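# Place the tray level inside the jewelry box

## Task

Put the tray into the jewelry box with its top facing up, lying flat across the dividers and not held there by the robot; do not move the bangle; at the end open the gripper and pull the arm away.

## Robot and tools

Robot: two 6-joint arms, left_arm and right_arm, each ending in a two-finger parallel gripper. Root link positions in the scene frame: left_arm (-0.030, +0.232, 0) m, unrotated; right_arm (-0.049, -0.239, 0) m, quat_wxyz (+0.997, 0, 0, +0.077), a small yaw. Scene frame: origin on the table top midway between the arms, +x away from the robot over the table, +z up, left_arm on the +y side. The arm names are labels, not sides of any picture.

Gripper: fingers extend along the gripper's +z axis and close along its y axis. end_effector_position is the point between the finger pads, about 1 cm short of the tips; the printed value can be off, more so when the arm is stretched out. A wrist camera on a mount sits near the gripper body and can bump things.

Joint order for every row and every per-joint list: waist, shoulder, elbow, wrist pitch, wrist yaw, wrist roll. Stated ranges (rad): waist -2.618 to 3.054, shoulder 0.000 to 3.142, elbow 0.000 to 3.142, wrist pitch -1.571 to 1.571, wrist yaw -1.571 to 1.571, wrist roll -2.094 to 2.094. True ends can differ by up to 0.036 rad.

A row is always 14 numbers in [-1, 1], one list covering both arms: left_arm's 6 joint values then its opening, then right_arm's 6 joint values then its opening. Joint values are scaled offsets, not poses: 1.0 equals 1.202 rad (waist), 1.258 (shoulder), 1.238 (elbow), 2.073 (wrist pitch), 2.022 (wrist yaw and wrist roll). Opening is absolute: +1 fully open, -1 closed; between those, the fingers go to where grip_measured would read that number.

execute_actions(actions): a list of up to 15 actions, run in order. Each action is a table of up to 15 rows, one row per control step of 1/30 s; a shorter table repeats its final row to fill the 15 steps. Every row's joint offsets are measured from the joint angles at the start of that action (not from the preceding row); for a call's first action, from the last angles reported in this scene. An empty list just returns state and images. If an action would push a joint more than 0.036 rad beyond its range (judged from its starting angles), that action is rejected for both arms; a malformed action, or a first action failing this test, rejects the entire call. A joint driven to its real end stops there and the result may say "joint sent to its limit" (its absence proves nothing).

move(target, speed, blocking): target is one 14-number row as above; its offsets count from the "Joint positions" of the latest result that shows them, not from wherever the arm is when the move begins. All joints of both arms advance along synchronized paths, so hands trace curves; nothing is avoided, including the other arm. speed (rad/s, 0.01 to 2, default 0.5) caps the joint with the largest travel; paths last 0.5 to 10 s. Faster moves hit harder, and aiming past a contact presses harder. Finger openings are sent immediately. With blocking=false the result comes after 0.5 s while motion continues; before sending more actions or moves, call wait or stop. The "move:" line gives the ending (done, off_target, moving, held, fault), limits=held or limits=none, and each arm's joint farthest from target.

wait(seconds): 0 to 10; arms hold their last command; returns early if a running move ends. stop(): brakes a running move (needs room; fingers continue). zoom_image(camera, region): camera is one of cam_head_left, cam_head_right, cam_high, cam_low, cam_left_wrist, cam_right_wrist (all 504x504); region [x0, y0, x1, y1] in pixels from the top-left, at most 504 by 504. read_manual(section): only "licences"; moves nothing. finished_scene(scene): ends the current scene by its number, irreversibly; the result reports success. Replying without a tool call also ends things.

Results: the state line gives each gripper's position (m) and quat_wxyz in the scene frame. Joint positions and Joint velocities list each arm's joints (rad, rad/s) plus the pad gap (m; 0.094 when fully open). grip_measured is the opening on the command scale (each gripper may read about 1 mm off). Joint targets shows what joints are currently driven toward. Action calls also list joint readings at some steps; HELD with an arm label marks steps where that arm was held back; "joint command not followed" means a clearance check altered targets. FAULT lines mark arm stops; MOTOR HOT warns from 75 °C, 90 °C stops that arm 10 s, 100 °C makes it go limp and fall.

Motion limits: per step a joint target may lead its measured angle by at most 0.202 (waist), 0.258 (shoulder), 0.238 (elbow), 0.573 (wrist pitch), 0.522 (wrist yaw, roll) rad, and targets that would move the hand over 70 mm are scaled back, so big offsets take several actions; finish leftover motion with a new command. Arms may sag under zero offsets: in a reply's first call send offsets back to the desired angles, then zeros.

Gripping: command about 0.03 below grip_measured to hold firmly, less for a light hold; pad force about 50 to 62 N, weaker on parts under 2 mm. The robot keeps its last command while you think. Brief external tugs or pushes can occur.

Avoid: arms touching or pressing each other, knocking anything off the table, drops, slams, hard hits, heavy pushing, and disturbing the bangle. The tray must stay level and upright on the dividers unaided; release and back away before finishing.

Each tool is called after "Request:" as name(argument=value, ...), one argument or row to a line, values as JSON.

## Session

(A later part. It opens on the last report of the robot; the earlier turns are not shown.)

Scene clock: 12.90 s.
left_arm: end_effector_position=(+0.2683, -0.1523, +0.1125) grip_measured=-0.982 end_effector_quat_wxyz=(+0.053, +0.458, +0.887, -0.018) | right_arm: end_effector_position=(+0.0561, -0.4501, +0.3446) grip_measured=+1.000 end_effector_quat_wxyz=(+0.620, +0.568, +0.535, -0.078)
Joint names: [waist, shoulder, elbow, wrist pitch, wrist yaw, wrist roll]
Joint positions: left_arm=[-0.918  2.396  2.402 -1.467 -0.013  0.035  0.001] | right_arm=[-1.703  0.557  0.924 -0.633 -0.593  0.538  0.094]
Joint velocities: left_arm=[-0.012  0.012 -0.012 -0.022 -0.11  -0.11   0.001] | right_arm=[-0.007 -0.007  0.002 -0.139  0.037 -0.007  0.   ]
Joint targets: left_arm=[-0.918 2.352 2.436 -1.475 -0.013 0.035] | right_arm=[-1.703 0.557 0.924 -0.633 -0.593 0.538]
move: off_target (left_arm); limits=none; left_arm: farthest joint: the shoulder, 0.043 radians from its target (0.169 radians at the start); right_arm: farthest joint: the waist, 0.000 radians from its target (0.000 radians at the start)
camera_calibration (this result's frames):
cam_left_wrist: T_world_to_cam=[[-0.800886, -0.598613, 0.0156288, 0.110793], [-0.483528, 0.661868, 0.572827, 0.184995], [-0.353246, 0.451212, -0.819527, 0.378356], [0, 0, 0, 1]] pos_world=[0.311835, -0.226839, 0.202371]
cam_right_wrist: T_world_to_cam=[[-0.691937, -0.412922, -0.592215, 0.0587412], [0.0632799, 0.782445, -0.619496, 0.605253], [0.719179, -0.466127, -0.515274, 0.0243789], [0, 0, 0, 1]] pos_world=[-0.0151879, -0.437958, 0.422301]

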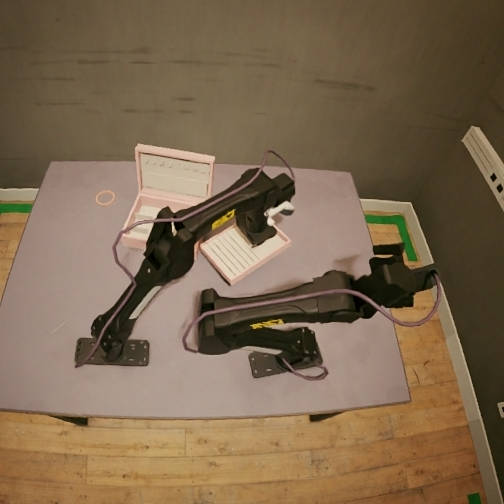

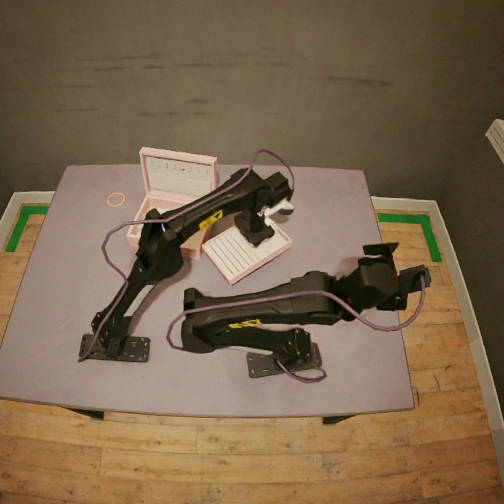

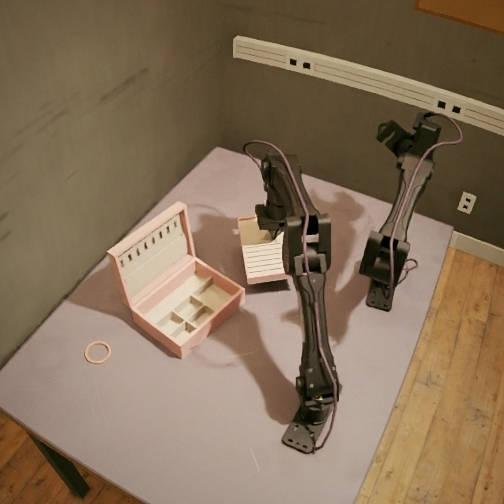

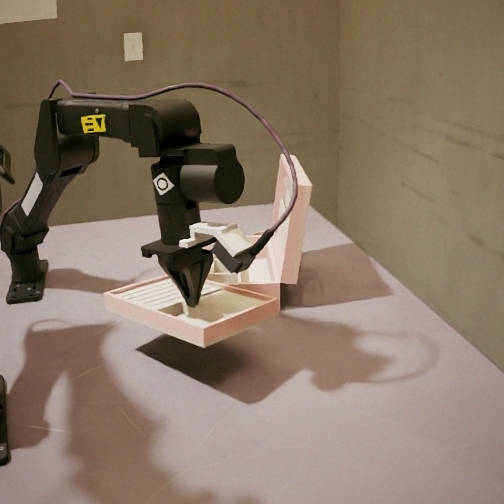

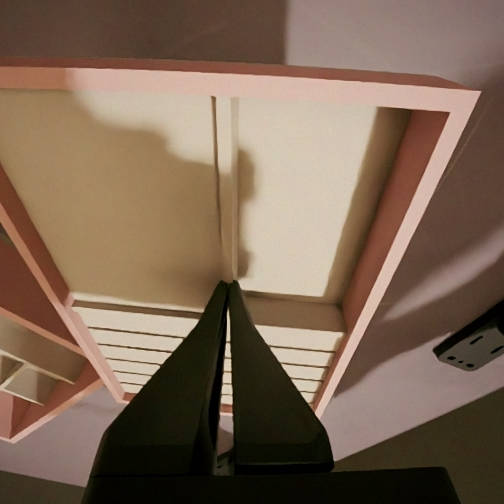

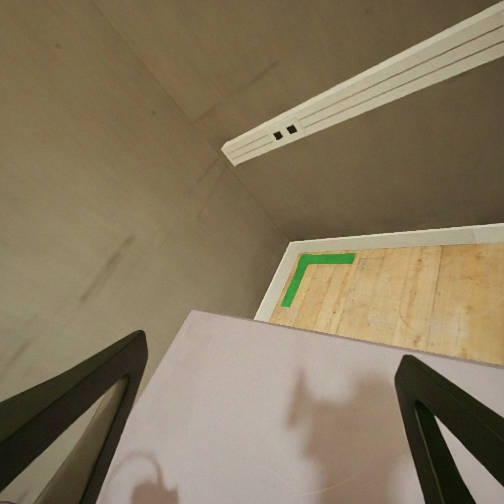

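Request:
move(
  target=[0.27,-0.575,-0.731,0.06,0.03,0.48,-1,0,0,0,0,0,0,1],
  speed=0.4,
)

Scene clock: 16.23 s.
left_arm: end_effector_position=(+0.2234, +0.0511, +0.1426) grip_measured=-0.996 end_effector_quat_wxyz=(+0.011, +0.718, +0.696, -0.015) | right_arm: end_effector_position=(+0.0561, -0.4501, +0.3446) grip_measured=+1.000 end_effector_quat_wxyz=(+0.620, +0.568, +0.535, -0.078)
Joint names: [waist, shoulder, elbow, wrist pitch, wrist yaw, wrist roll]
Joint positions: left_arm=[-0.604  1.704  1.506 -1.358  0.033  0.998  0.   ] | right_arm=[-1.703  0.557  0.924 -0.633 -0.593  0.538  0.094]
Joint velocities: left_arm=[ 0.012  0.012  0.007  0.037 -0.007 -0.022  0.001] | right_arm=[ 0.007 -0.012  0.022  0.007  0.007 -0.007  0.   ]
Joint targets: left_arm=[-0.593 1.672 1.497 -1.342 0.047 1.005] | right_arm=[-1.703 0.557 0.924 -0.633 -0.593 0.538]
move: off_target (left_arm); limits=none; left_arm: farthest joint: the shoulder, 0.031 radians from its target (0.723 radians at the start); right_arm: farthest joint: the waist, 0.000 radians from its target (0.000 radians at the start)
camera_calibration (this result's frames):
cam_left_wrist: T_world_to_cam=[[-0.999309, 0.00669176, 0.0365629, 0.206574], [0.0283086, 0.774482, 0.631962, -0.117076], [-0.0240884, 0.63256, -0.774136, 0.206078], [0, 0, 0, 1]] pos_world=[0.21471, -0.0410656, 0.225967]
cam_right_wrist: T_world_to_cam=[[-0.691937, -0.412922, -0.592215, 0.0587412], [0.0632799, 0.782445, -0.619496, 0.605253], [0.719179, -0.466127, -0.515274, 0.0243789], [0, 0, 0, 1]] pos_world=[-0.0151879, -0.437958, 0.422301]

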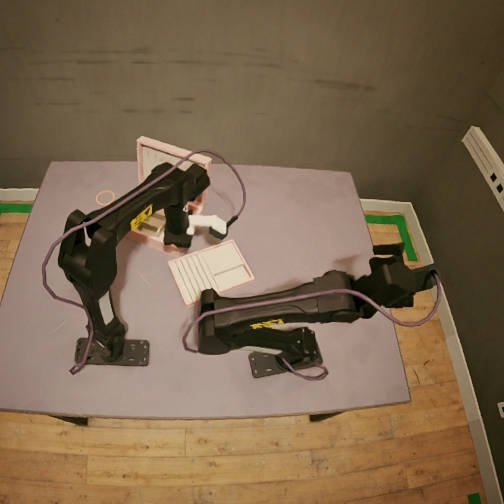

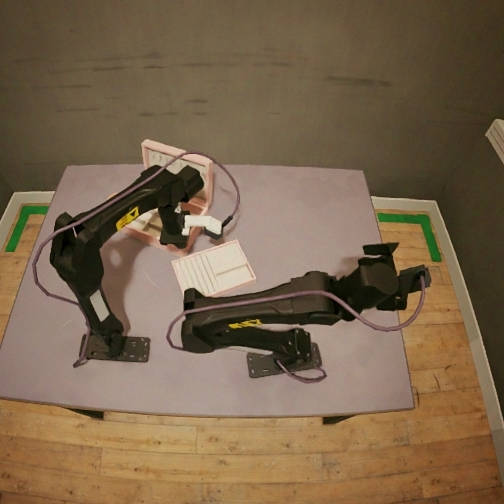

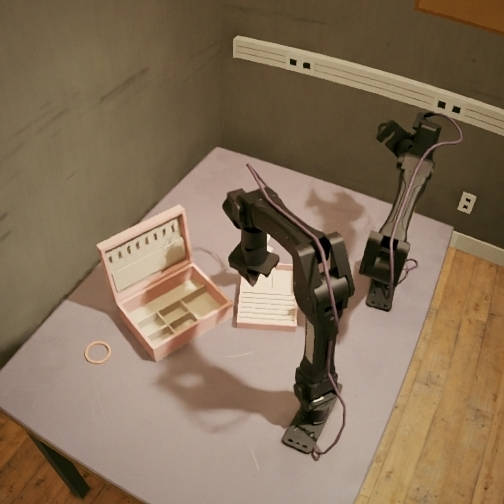

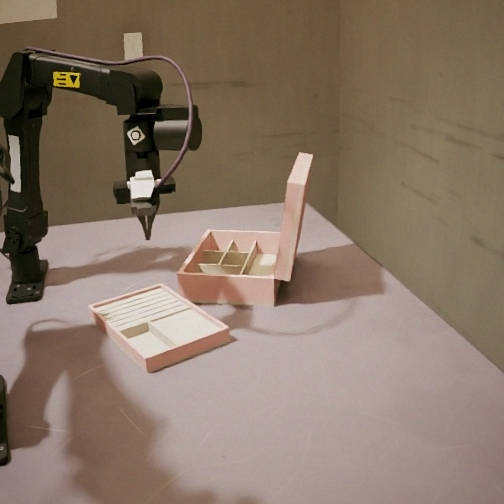

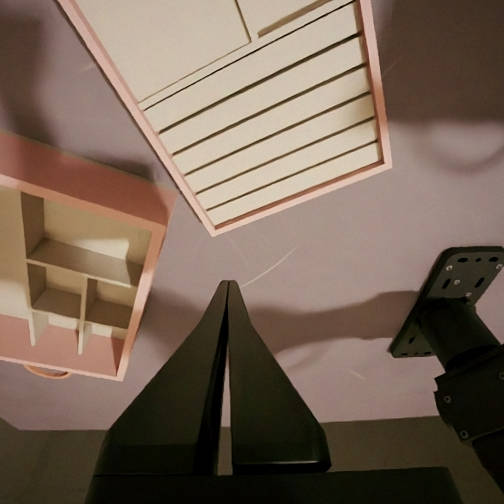

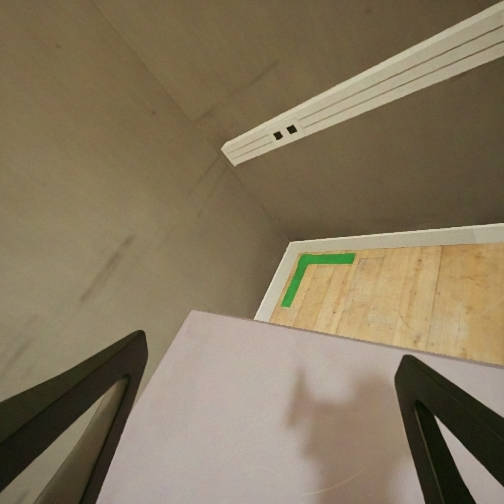

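Request:
move(
  target=[-0.234,0.25,0.133,0.094,-0.023,-0.343,-0.3,0,0,0,0,0,0,1],
  speed=0.5,
)

Scene clock: 18.63 s.
left_arm: end_effector_position=(+0.2184, -0.0644, +0.0733) grip_measured=-0.302 end_effector_quat_wxyz=(+0.005, +0.560, +0.828, +0.001) | right_arm: end_effector_position=(+0.0561, -0.4501, +0.3446) grip_measured=+1.000 end_effector_quat_wxyz=(+0.620, +0.568, +0.535, -0.078)
Joint names: [waist, shoulder, elbow, wrist pitch, wrist yaw, wrist roll]
Joint positions: left_arm=[-0.878  2.017  1.638 -1.182 -0.004  0.312  0.033] | right_arm=[-1.703  0.557  0.924 -0.633 -0.593  0.538  0.094]
Joint velocities: left_arm=[-0.012 -0.022 -0.007 -0.066  0.095  0.037 -0.001] | right_arm=[-0.002 -0.002  0.007  0.037  0.022  0.007  0.   ]
Joint targets: left_arm=[-0.885 2.018 1.671 -1.163 -0.013 0.305] | right_arm=[-1.703 0.557 0.924 -0.633 -0.593 0.538]
move: off_target (left_arm); limits=none; left_arm: farthest joint: the elbow, 0.033 radians from its target (0.165 radians at the start); right_arm: farthest joint: the waist, 0.000 radians from its target (0.000 radians at the start)
camera_calibration (this result's frames):
cam_left_wrist: T_world_to_cam=[[-0.918231, -0.395336, 0.023687, 0.162182], [-0.285017, 0.701156, 0.653563, 0.0783787], [-0.274985, 0.593371, -0.756501, 0.276384], [0, 0, 0, 1]] pos_world=[0.247262, -0.154838, 0.154018]
cam_right_wrist: T_world_to_cam=[[-0.691937, -0.412922, -0.592215, 0.0587412], [0.0632799, 0.782445, -0.619496, 0.605253], [0.719179, -0.466127, -0.515274, 0.0243789], [0, 0, 0, 1]] pos_world=[-0.0151879, -0.437958, 0.422301]

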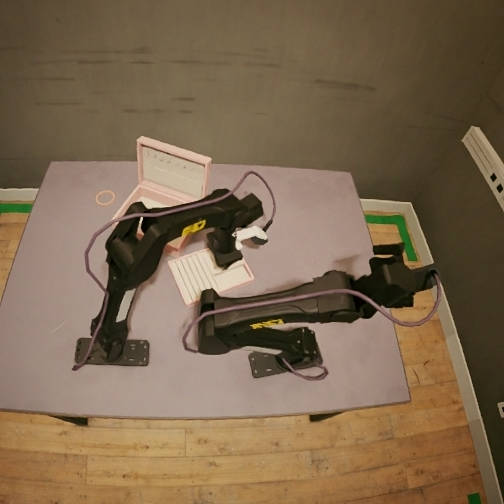

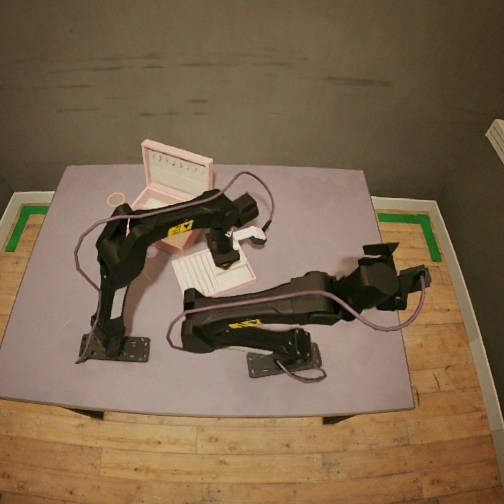

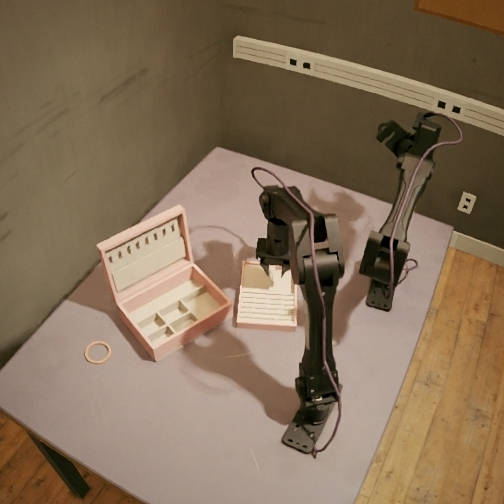

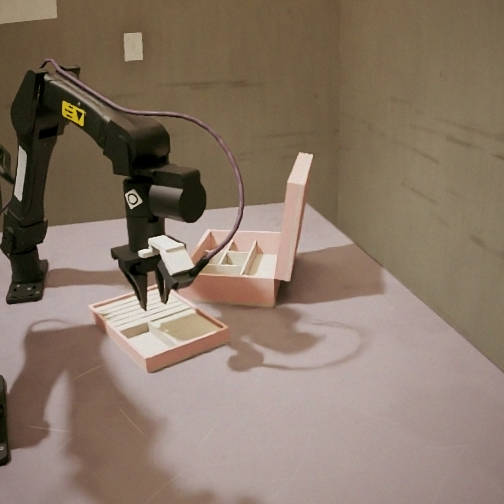

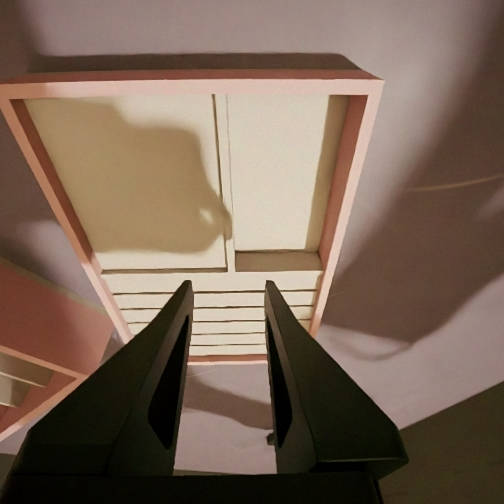

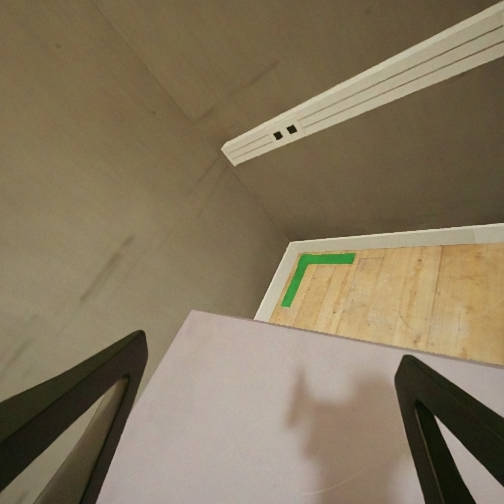

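Request:
move(
  target=[0,0.05,-0.095,0.085,0,-0.028,-0.4,0,0,0,0,0,0,1],
  speed=0.15,
)

Scene clock: 20.33 s.
left_arm: end_effector_position=(+0.2191, -0.0652, +0.0305) grip_measured=-0.398 end_effector_quat_wxyz=(+0.000, +0.539, +0.842, +0.002) | right_arm: end_effector_position=(+0.0561, -0.4501, +0.3446) grip_measured=+1.000 end_effector_quat_wxyz=(+0.620, +0.568, +0.535, -0.078)
Joint names: [waist, shoulder, elbow, wrist pitch, wrist yaw, wrist roll]
Joint positions: left_arm=[-0.878  2.068  1.539 -1.044 -0.004  0.261  0.028] | right_arm=[-1.703  0.557  0.924 -0.633 -0.593  0.538  0.094]
Joint velocities: left_arm=[ 0.007  0.012 -0.002 -0.037  0.037 -0.037 -0.   ] | right_arm=[-0.007 -0.002  0.002 -0.022 -0.022 -0.125  0.   ]
Joint targets: left_arm=[-0.878 2.080 1.520 -1.005 -0.004 0.255] | right_arm=[-1.703 0.557 0.924 -0.633 -0.593 0.538]
move: off_target (left_arm); limits=none; left_arm: farthest joint: the wrist pitch, 0.038 radians from its target (0.176 radians at the start); right_arm: farthest joint: the waist, 0.000 radians from its target (0.000 radians at the start)
camera_calibration (this result's frames):
cam_left_wrist: T_world_to_cam=[[-0.896824, -0.441603, 0.0263228, 0.155788], [-0.315598, 0.680356, 0.661448, 0.112232], [-0.310006, 0.584895, -0.749529, 0.251623], [0, 0, 0, 1]] pos_world=[0.253139, -0.154734, 0.110262]
cam_right_wrist: T_world_to_cam=[[-0.691937, -0.412922, -0.592215, 0.0587412], [0.0632799, 0.782445, -0.619496, 0.605253], [0.719179, -0.466127, -0.515274, 0.0243789], [0, 0, 0, 1]] pos_world=[-0.0151879, -0.437958, 0.422301]

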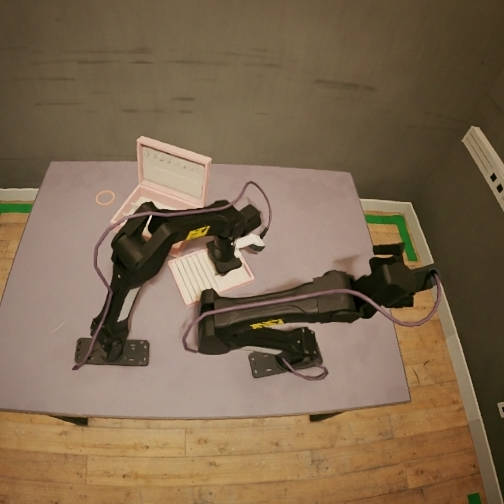

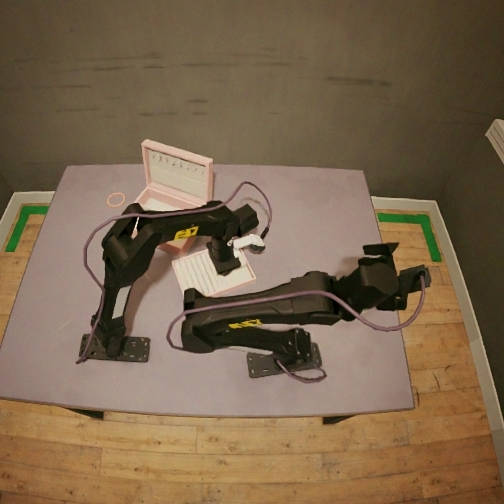

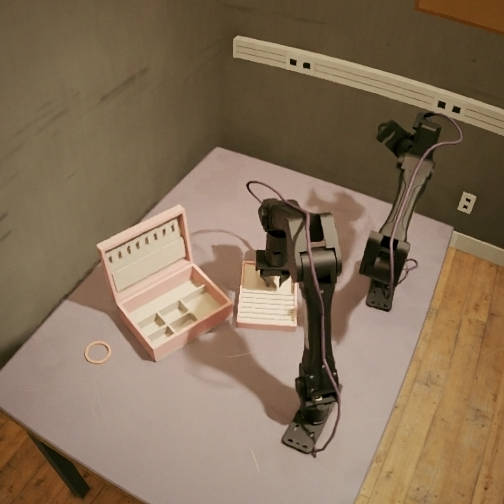

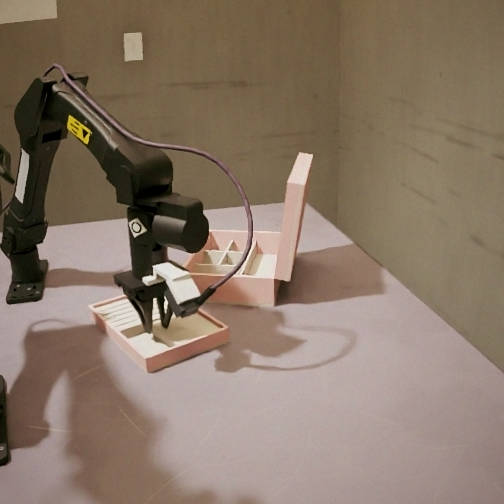

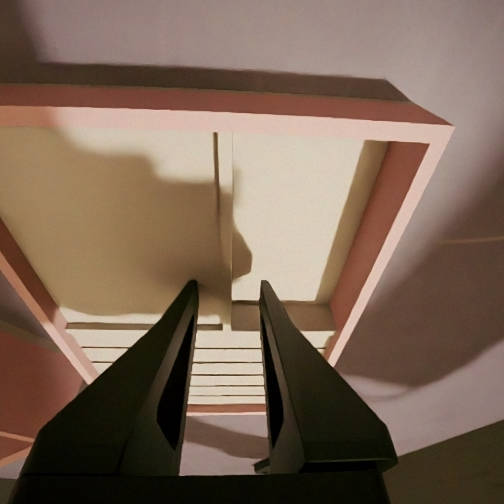

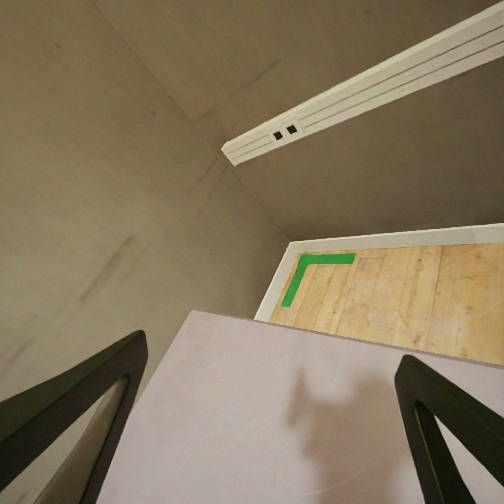

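Request:
move(
  target=[0,0.022,-0.015,0,0,0,-0.5,0,0,0,0,0,0,1],
  speed=0.06,
)

Request:
move(
  target=[0,0,-0.015,0,0,0,-1,0,0,0,0,0,0,1],
)

Scene clock: 21.17 s.
left_arm: end_effector_position=(+0.2196, -0.0647, +0.0305) grip_measured=-0.498 end_effector_quat_wxyz=(+0.000, +0.539, +0.842, +0.004) | right_arm: end_effector_position=(+0.0561, -0.4501, +0.3446) grip_measured=+1.000 end_effector_quat_wxyz=(+0.620, +0.568, +0.535, -0.078)
Joint names: [waist, shoulder, elbow, wrist pitch, wrist yaw, wrist roll]
Joint positions: left_arm=[-0.878  2.068  1.539 -1.044 -0.008  0.261  0.024] | right_arm=[-1.703  0.557  0.924 -0.633 -0.593  0.538  0.094]
Joint velocities: left_arm=[ 0.007 -0.007 -0.012 -0.051  0.051 -0.007  0.   ] | right_arm=[ 0.017 -0.002 -0.002 -0.007 -0.037 -0.051  0.   ]
Joint targets: left_arm=[-0.878 2.095 1.520 -1.044 -0.004 0.261] | right_arm=[-1.703 0.557 0.924 -0.633 -0.593 0.538]
move: off_target (left_arm); limits=none; left_arm: farthest joint: the shoulder, 0.028 radians from its target (0.028 radians at the start); right_arm: farthest joint: the waist, 0.000 radians from its target (0.000 radians at the start)
camera_calibration (this result's frames):
cam_left_wrist: T_world_to_cam=[[-0.896724, -0.442007, 0.0227018, 0.156489], [-0.317636, 0.678431, 0.662449, 0.112322], [-0.308209, 0.586823, -0.748763, 0.251179], [0, 0, 0, 1]] pos_world=[0.253421, -0.154432, 0.110114]
cam_right_wrist: T_world_to_cam=[[-0.691937, -0.412922, -0.592215, 0.0587412], [0.0632799, 0.782445, -0.619496, 0.605253], [0.719179, -0.466127, -0.515274, 0.0243789], [0, 0, 0, 1]] pos_world=[-0.0151879, -0.437958, 0.422301]

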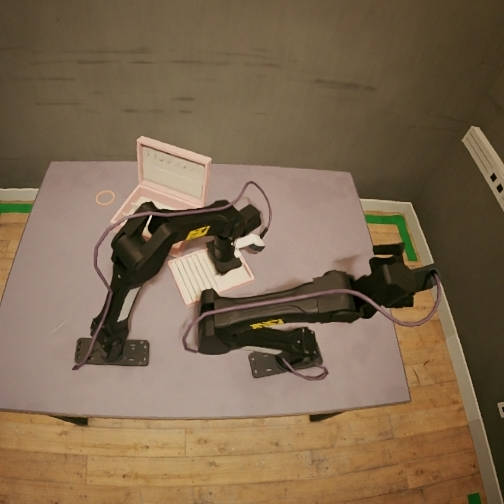

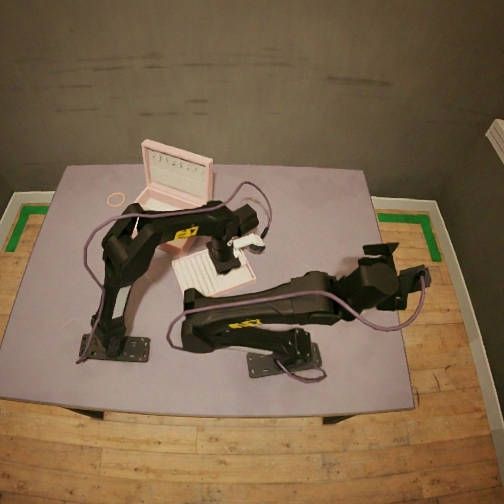

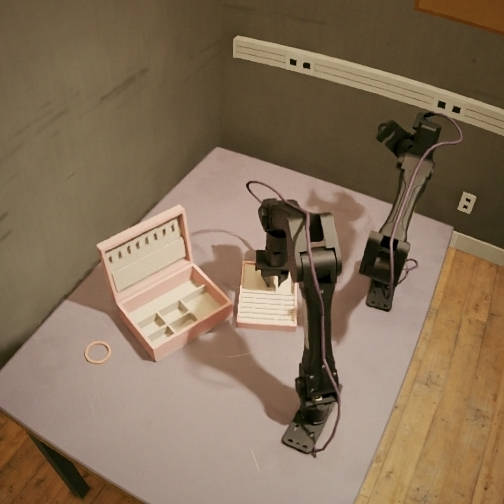

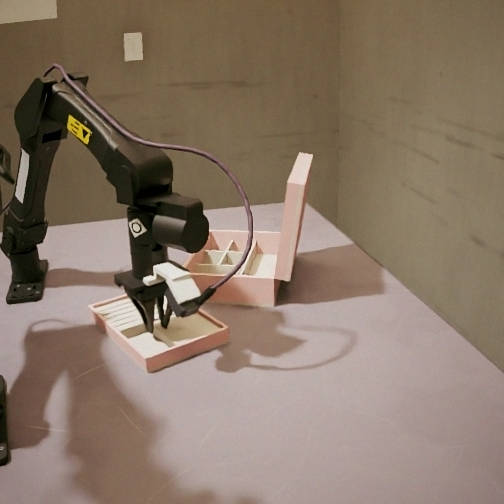

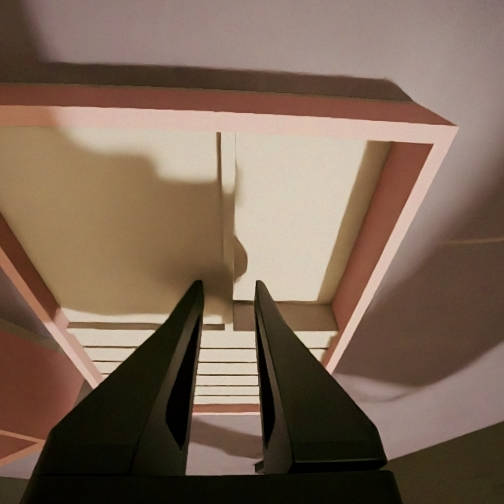

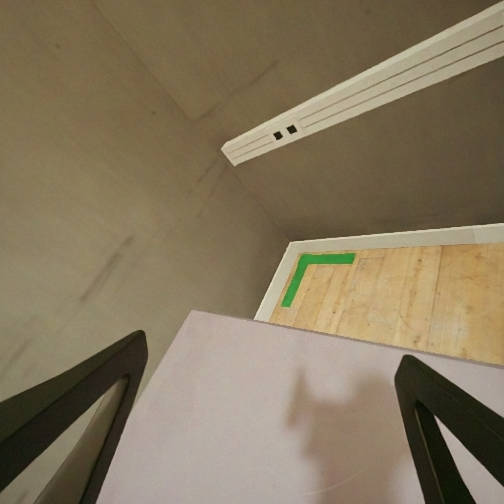

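Scene clock: 21.87 s.
left_arm: end_effector_position=(+0.2199, -0.0644, +0.0305) grip_measured=-0.981 end_effector_quat_wxyz=(+0.001, +0.539, +0.842, +0.005) | right_arm: end_effector_position=(+0.0561, -0.4501, +0.3446) grip_measured=+1.000 end_effector_quat_wxyz=(+0.620, +0.568, +0.535, -0.078)
Joint names: [waist, shoulder, elbow, wrist pitch, wrist yaw, wrist roll]
Joint positions: left_arm=[-0.878  2.068  1.539 -1.044 -0.01   0.261  0.001] | right_arm=[-1.703  0.557  0.924 -0.633 -0.593  0.538  0.094]
Joint velocities: left_arm=[-0.007 -0.027  0.002  0.066  0.066  0.022 -0.001] | right_arm=[-0.002 -0.007  0.007  0.051  0.037  0.022  0.   ]
Joint targets: left_arm=[-0.878 2.068 1.520 -1.044 -0.008 0.261] | right_arm=[-1.703 0.557 0.924 -0.633 -0.593 0.538]
move: done; limits=none; left_arm: farthest joint: the elbow, 0.019 radians from its target (0.019 radians at the start); right_arm: farthest joint: the waist, 0.000 radians from its target (0.000 radians at the start)
camera_calibration (this result's frames):
cam_left_wrist: T_world_to_cam=[[-0.896933, -0.441693, 0.0204779, 0.157019], [-0.31854, 0.677583, 0.662882, 0.112374], [-0.306666, 0.588038, -0.748443, 0.250855], [0, 0, 0, 1]] pos_world=[0.25356, -0.154301, 0.110045]
cam_right_wrist: T_world_to_cam=[[-0.691937, -0.412922, -0.592215, 0.0587412], [0.0632799, 0.782445, -0.619496, 0.605253], [0.719179, -0.466127, -0.515274, 0.0243789], [0, 0, 0, 1]] pos_world=[-0.0151879, -0.437958, 0.422301]

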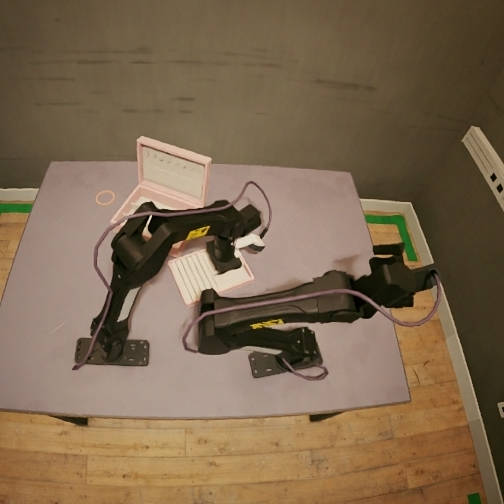

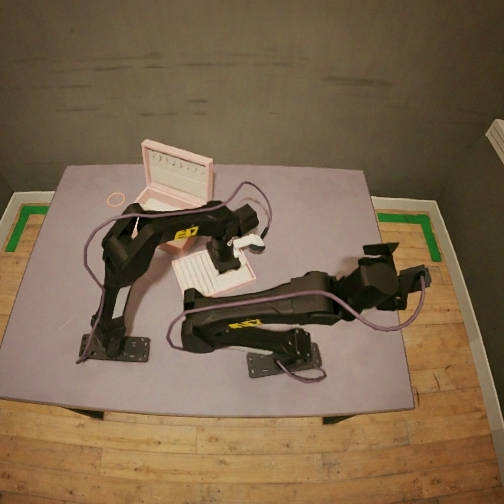

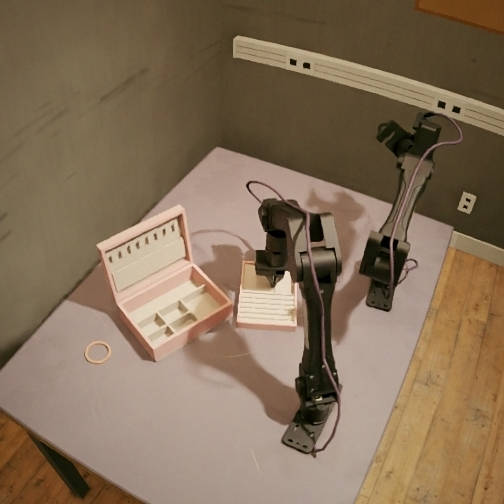

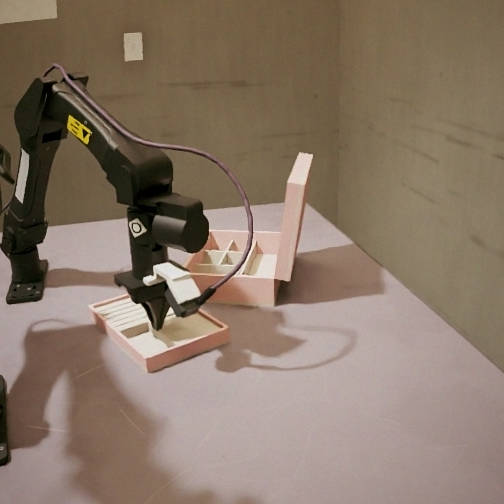

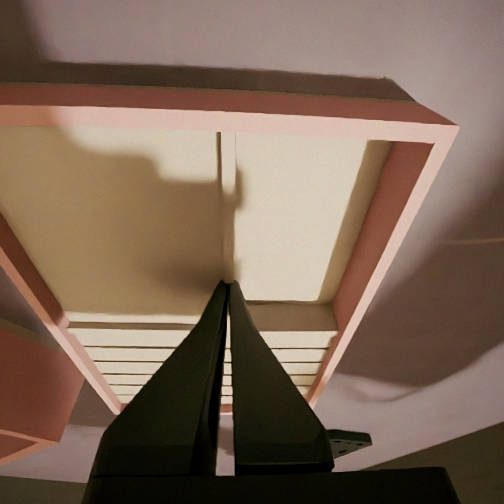

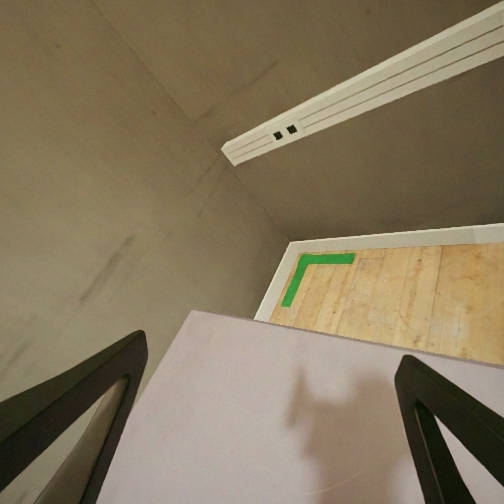

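Request:
move(
  target=[-0.03,-0.13,0.29,-0.224,0,0,-1,0,0,0,0,0,0,1],
  speed=0.2,
)

Request:
zoom_image(
  camera="cam_head_left",
  region=[90,130,290,310],
)

Scene clock: 24.90 s.
left_arm: end_effector_position=(+0.1987, -0.0529, +0.1563) grip_measured=-0.981 end_effector_quat_wxyz=(+0.001, +0.549, +0.836, +0.005) | right_arm: end_effector_position=(+0.0561, -0.4501, +0.3446) grip_measured=+1.000 end_effector_quat_wxyz=(+0.620, +0.568, +0.535, -0.078)
Joint names: [waist, shoulder, elbow, wrist pitch, wrist yaw, wrist roll]
Joint positions: left_arm=[-0.902  1.944  1.864 -1.493 -0.01   0.261  0.001] | right_arm=[-1.703  0.557  0.924 -0.633 -0.593  0.538  0.094]
Joint velocities: left_arm=[ 0.002  0.017  0.022 -0.007  0.007 -0.022  0.001] | right_arm=[0.007 0.012 0.002 0.081 0.007 0.081 0.   ]
Joint targets: left_arm=[-0.914 1.904 1.898 -1.508 -0.010 0.261] | right_arm=[-1.703 0.557 0.924 -0.633 -0.593 0.538]
move: off_target (left_arm); limits=none; left_arm: farthest joint: the shoulder, 0.040 radians from its target (0.163 radians at the start); right_arm: farthest joint: the waist, 0.000 radians from its target (0.000 radians at the start)
camera_calibration (this result's frames):
cam_left_wrist: T_world_to_cam=[[-0.907448, -0.419665, 0.0204779, 0.143816], [-0.301904, 0.685157, 0.662882, 0.0115437], [-0.292219, 0.595349, -0.748443, 0.329169], [0, 0, 0, 1]] pos_world=[0.23018, -0.143525, 0.235768]
cam_right_wrist: T_world_to_cam=[[-0.691937, -0.412922, -0.592215, 0.0587412], [0.0632799, 0.782445, -0.619496, 0.605253], [0.719179, -0.466127, -0.515274, 0.0243789], [0, 0, 0, 1]] pos_world=[-0.0151879, -0.437958, 0.422301]

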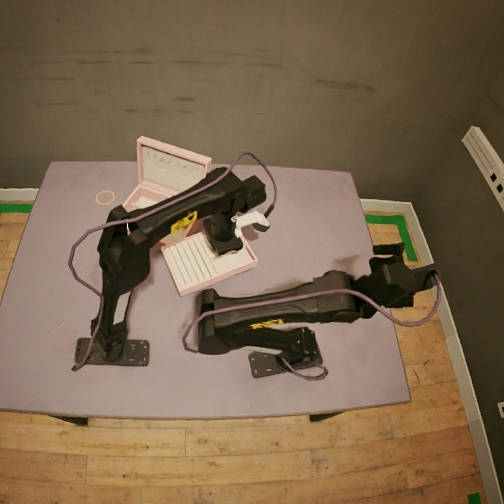

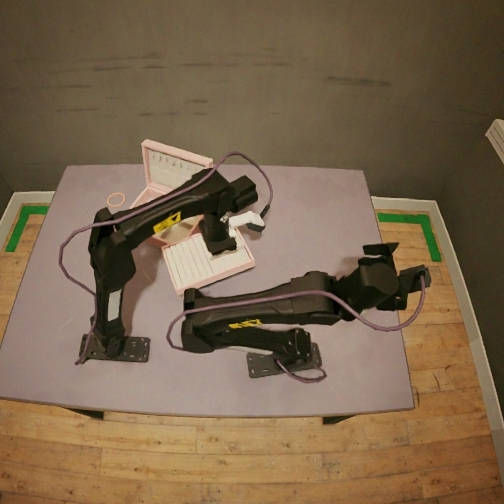

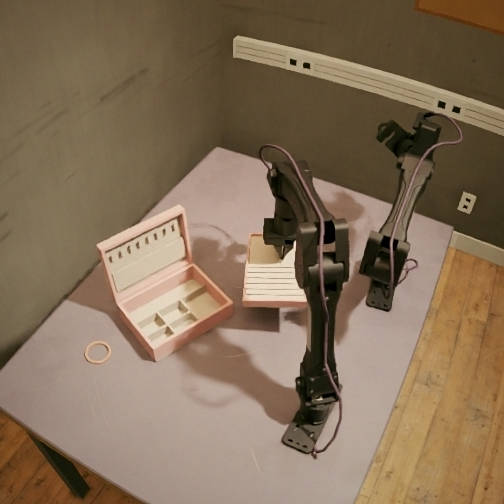

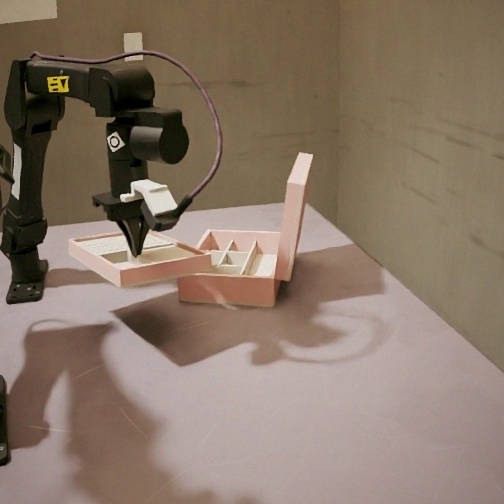

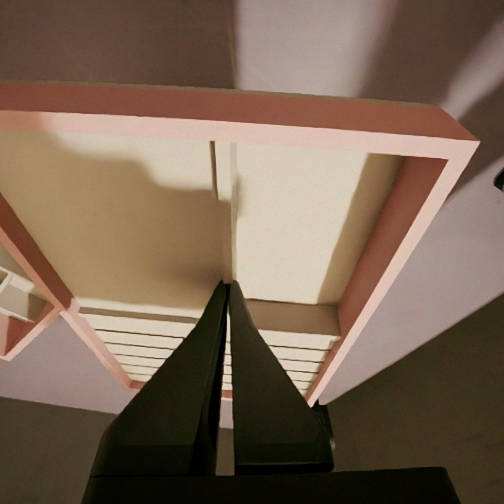

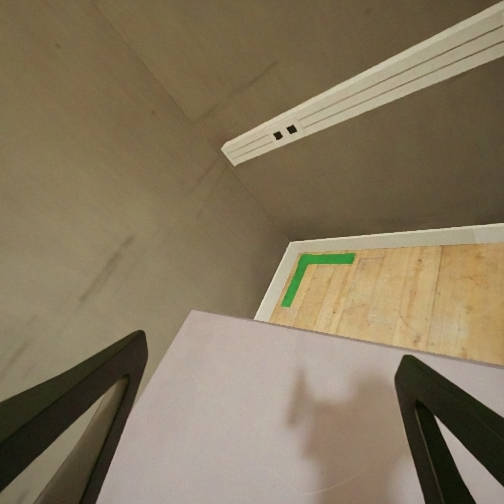

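Region (90, 130, 290, 310) of cam_head_left's 504x504 image, scaled by 2.520, with more detail than that image has; it fills the top 454 rows of this view, and the rest is white.

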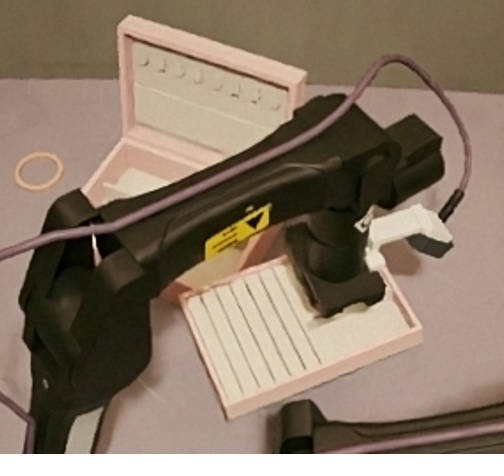

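Request:
zoom_image(
  camera="cam_high",
  region=[100,190,320,370],
)

Region (100, 190, 320, 370) of cam_high's 504x504 image, scaled by 2.291, with more detail than that image has; it fills the top 412 rows of this view, and the rest is white.

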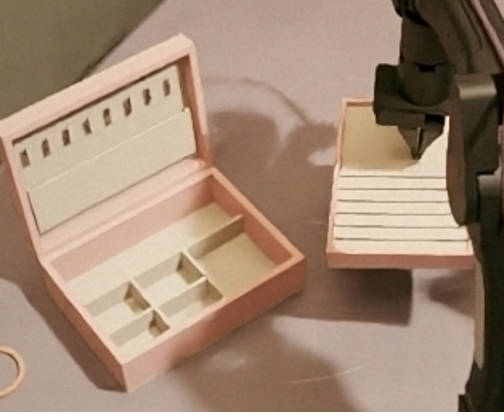

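Request:
move(
  target=[0.56,-0.22,-0.25,0.04,-0.05,0.72,-1,0,0,0,0,0,0,1],
  speed=0.35,
)

Scene clock: 30.13 s.
left_arm: end_effector_position=(+0.2750, +0.1780, +0.1589) grip_measured=-0.996 end_effector_quat_wxyz=(-0.031, +0.826, +0.561, +0.045) | right_arm: end_effector_position=(+0.0561, -0.4501, +0.3446) grip_measured=+1.000 end_effector_quat_wxyz=(+0.620, +0.568, +0.535, -0.078)
Joint names: [waist, shoulder, elbow, wrist pitch, wrist yaw, wrist roll]
Joint positions: left_arm=[-0.239  1.701  1.563 -1.419 -0.107  1.71   0.   ] | right_arm=[-1.703  0.557  0.924 -0.633 -0.593  0.538  0.094]
Joint velocities: left_arm=[ 0.017 -0.002 -0.017 -0.007  0.095 -0.022  0.   ] | right_arm=[ 0.002 -0.007 -0.012  0.037  0.051 -0.007  0.   ]
Joint targets: left_arm=[-0.229 1.667 1.554 -1.410 -0.112 1.717] | right_arm=[-1.703 0.557 0.924 -0.633 -0.593 0.538]
move: off_target (left_arm); limits=none; left_arm: farthest joint: the shoulder, 0.033 radians from its target (0.277 radians at the start); right_arm: farthest joint: the waist, 0.000 radians from its target (0.000 radians at the start)
camera_calibration (this result's frames):
cam_left_wrist: T_world_to_cam=[[-0.939675, 0.340959, 0.0275258, 0.182201], [0.249491, 0.628087, 0.737063, -0.278658], [0.234019, 0.699467, -0.675264, 0.0411315], [0, 0, 0, 1]] pos_world=[0.231107, 0.0841286, 0.228148]
cam_right_wrist: T_world_to_cam=[[-0.691937, -0.412922, -0.592215, 0.0587412], [0.0632799, 0.782445, -0.619496, 0.605253], [0.719179, -0.466127, -0.515274, 0.0243789], [0, 0, 0, 1]] pos_world=[-0.0151879, -0.437958, 0.422301]

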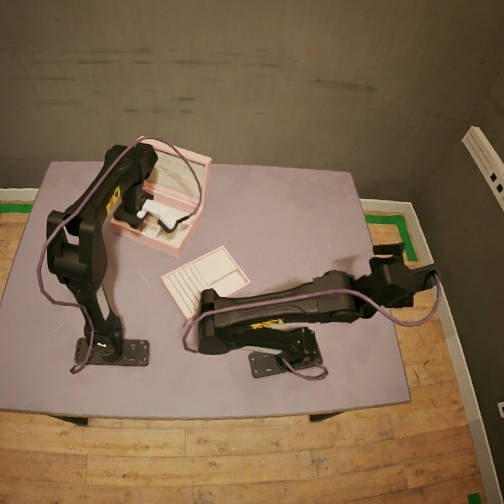

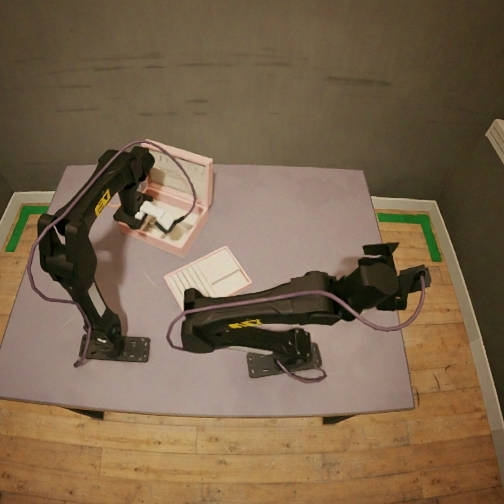

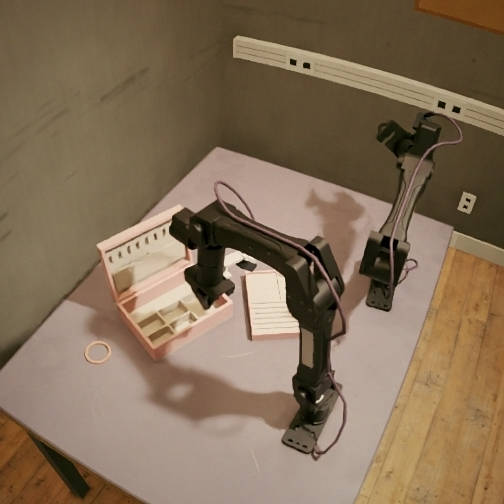

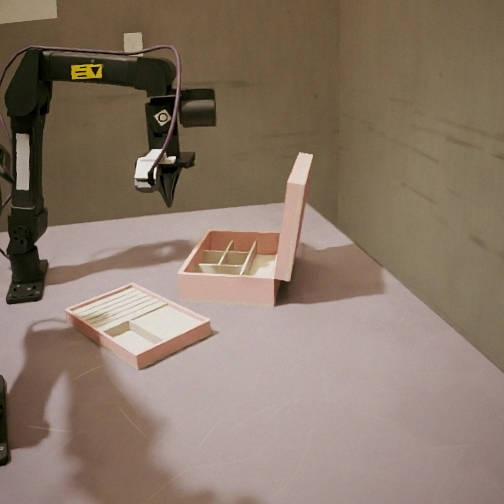

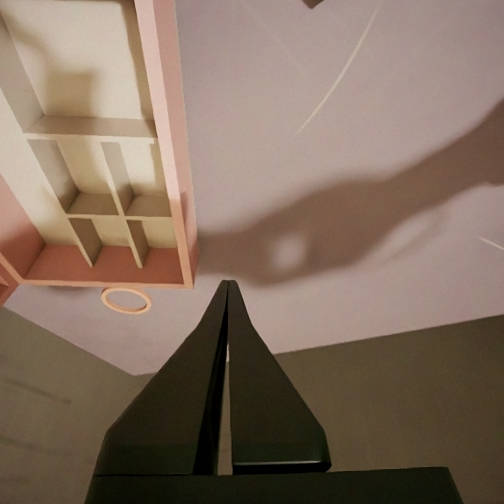

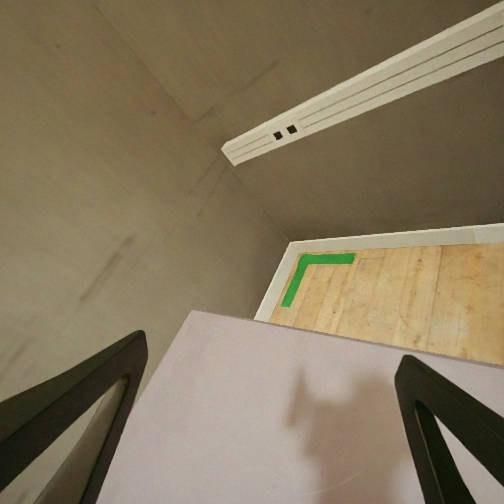

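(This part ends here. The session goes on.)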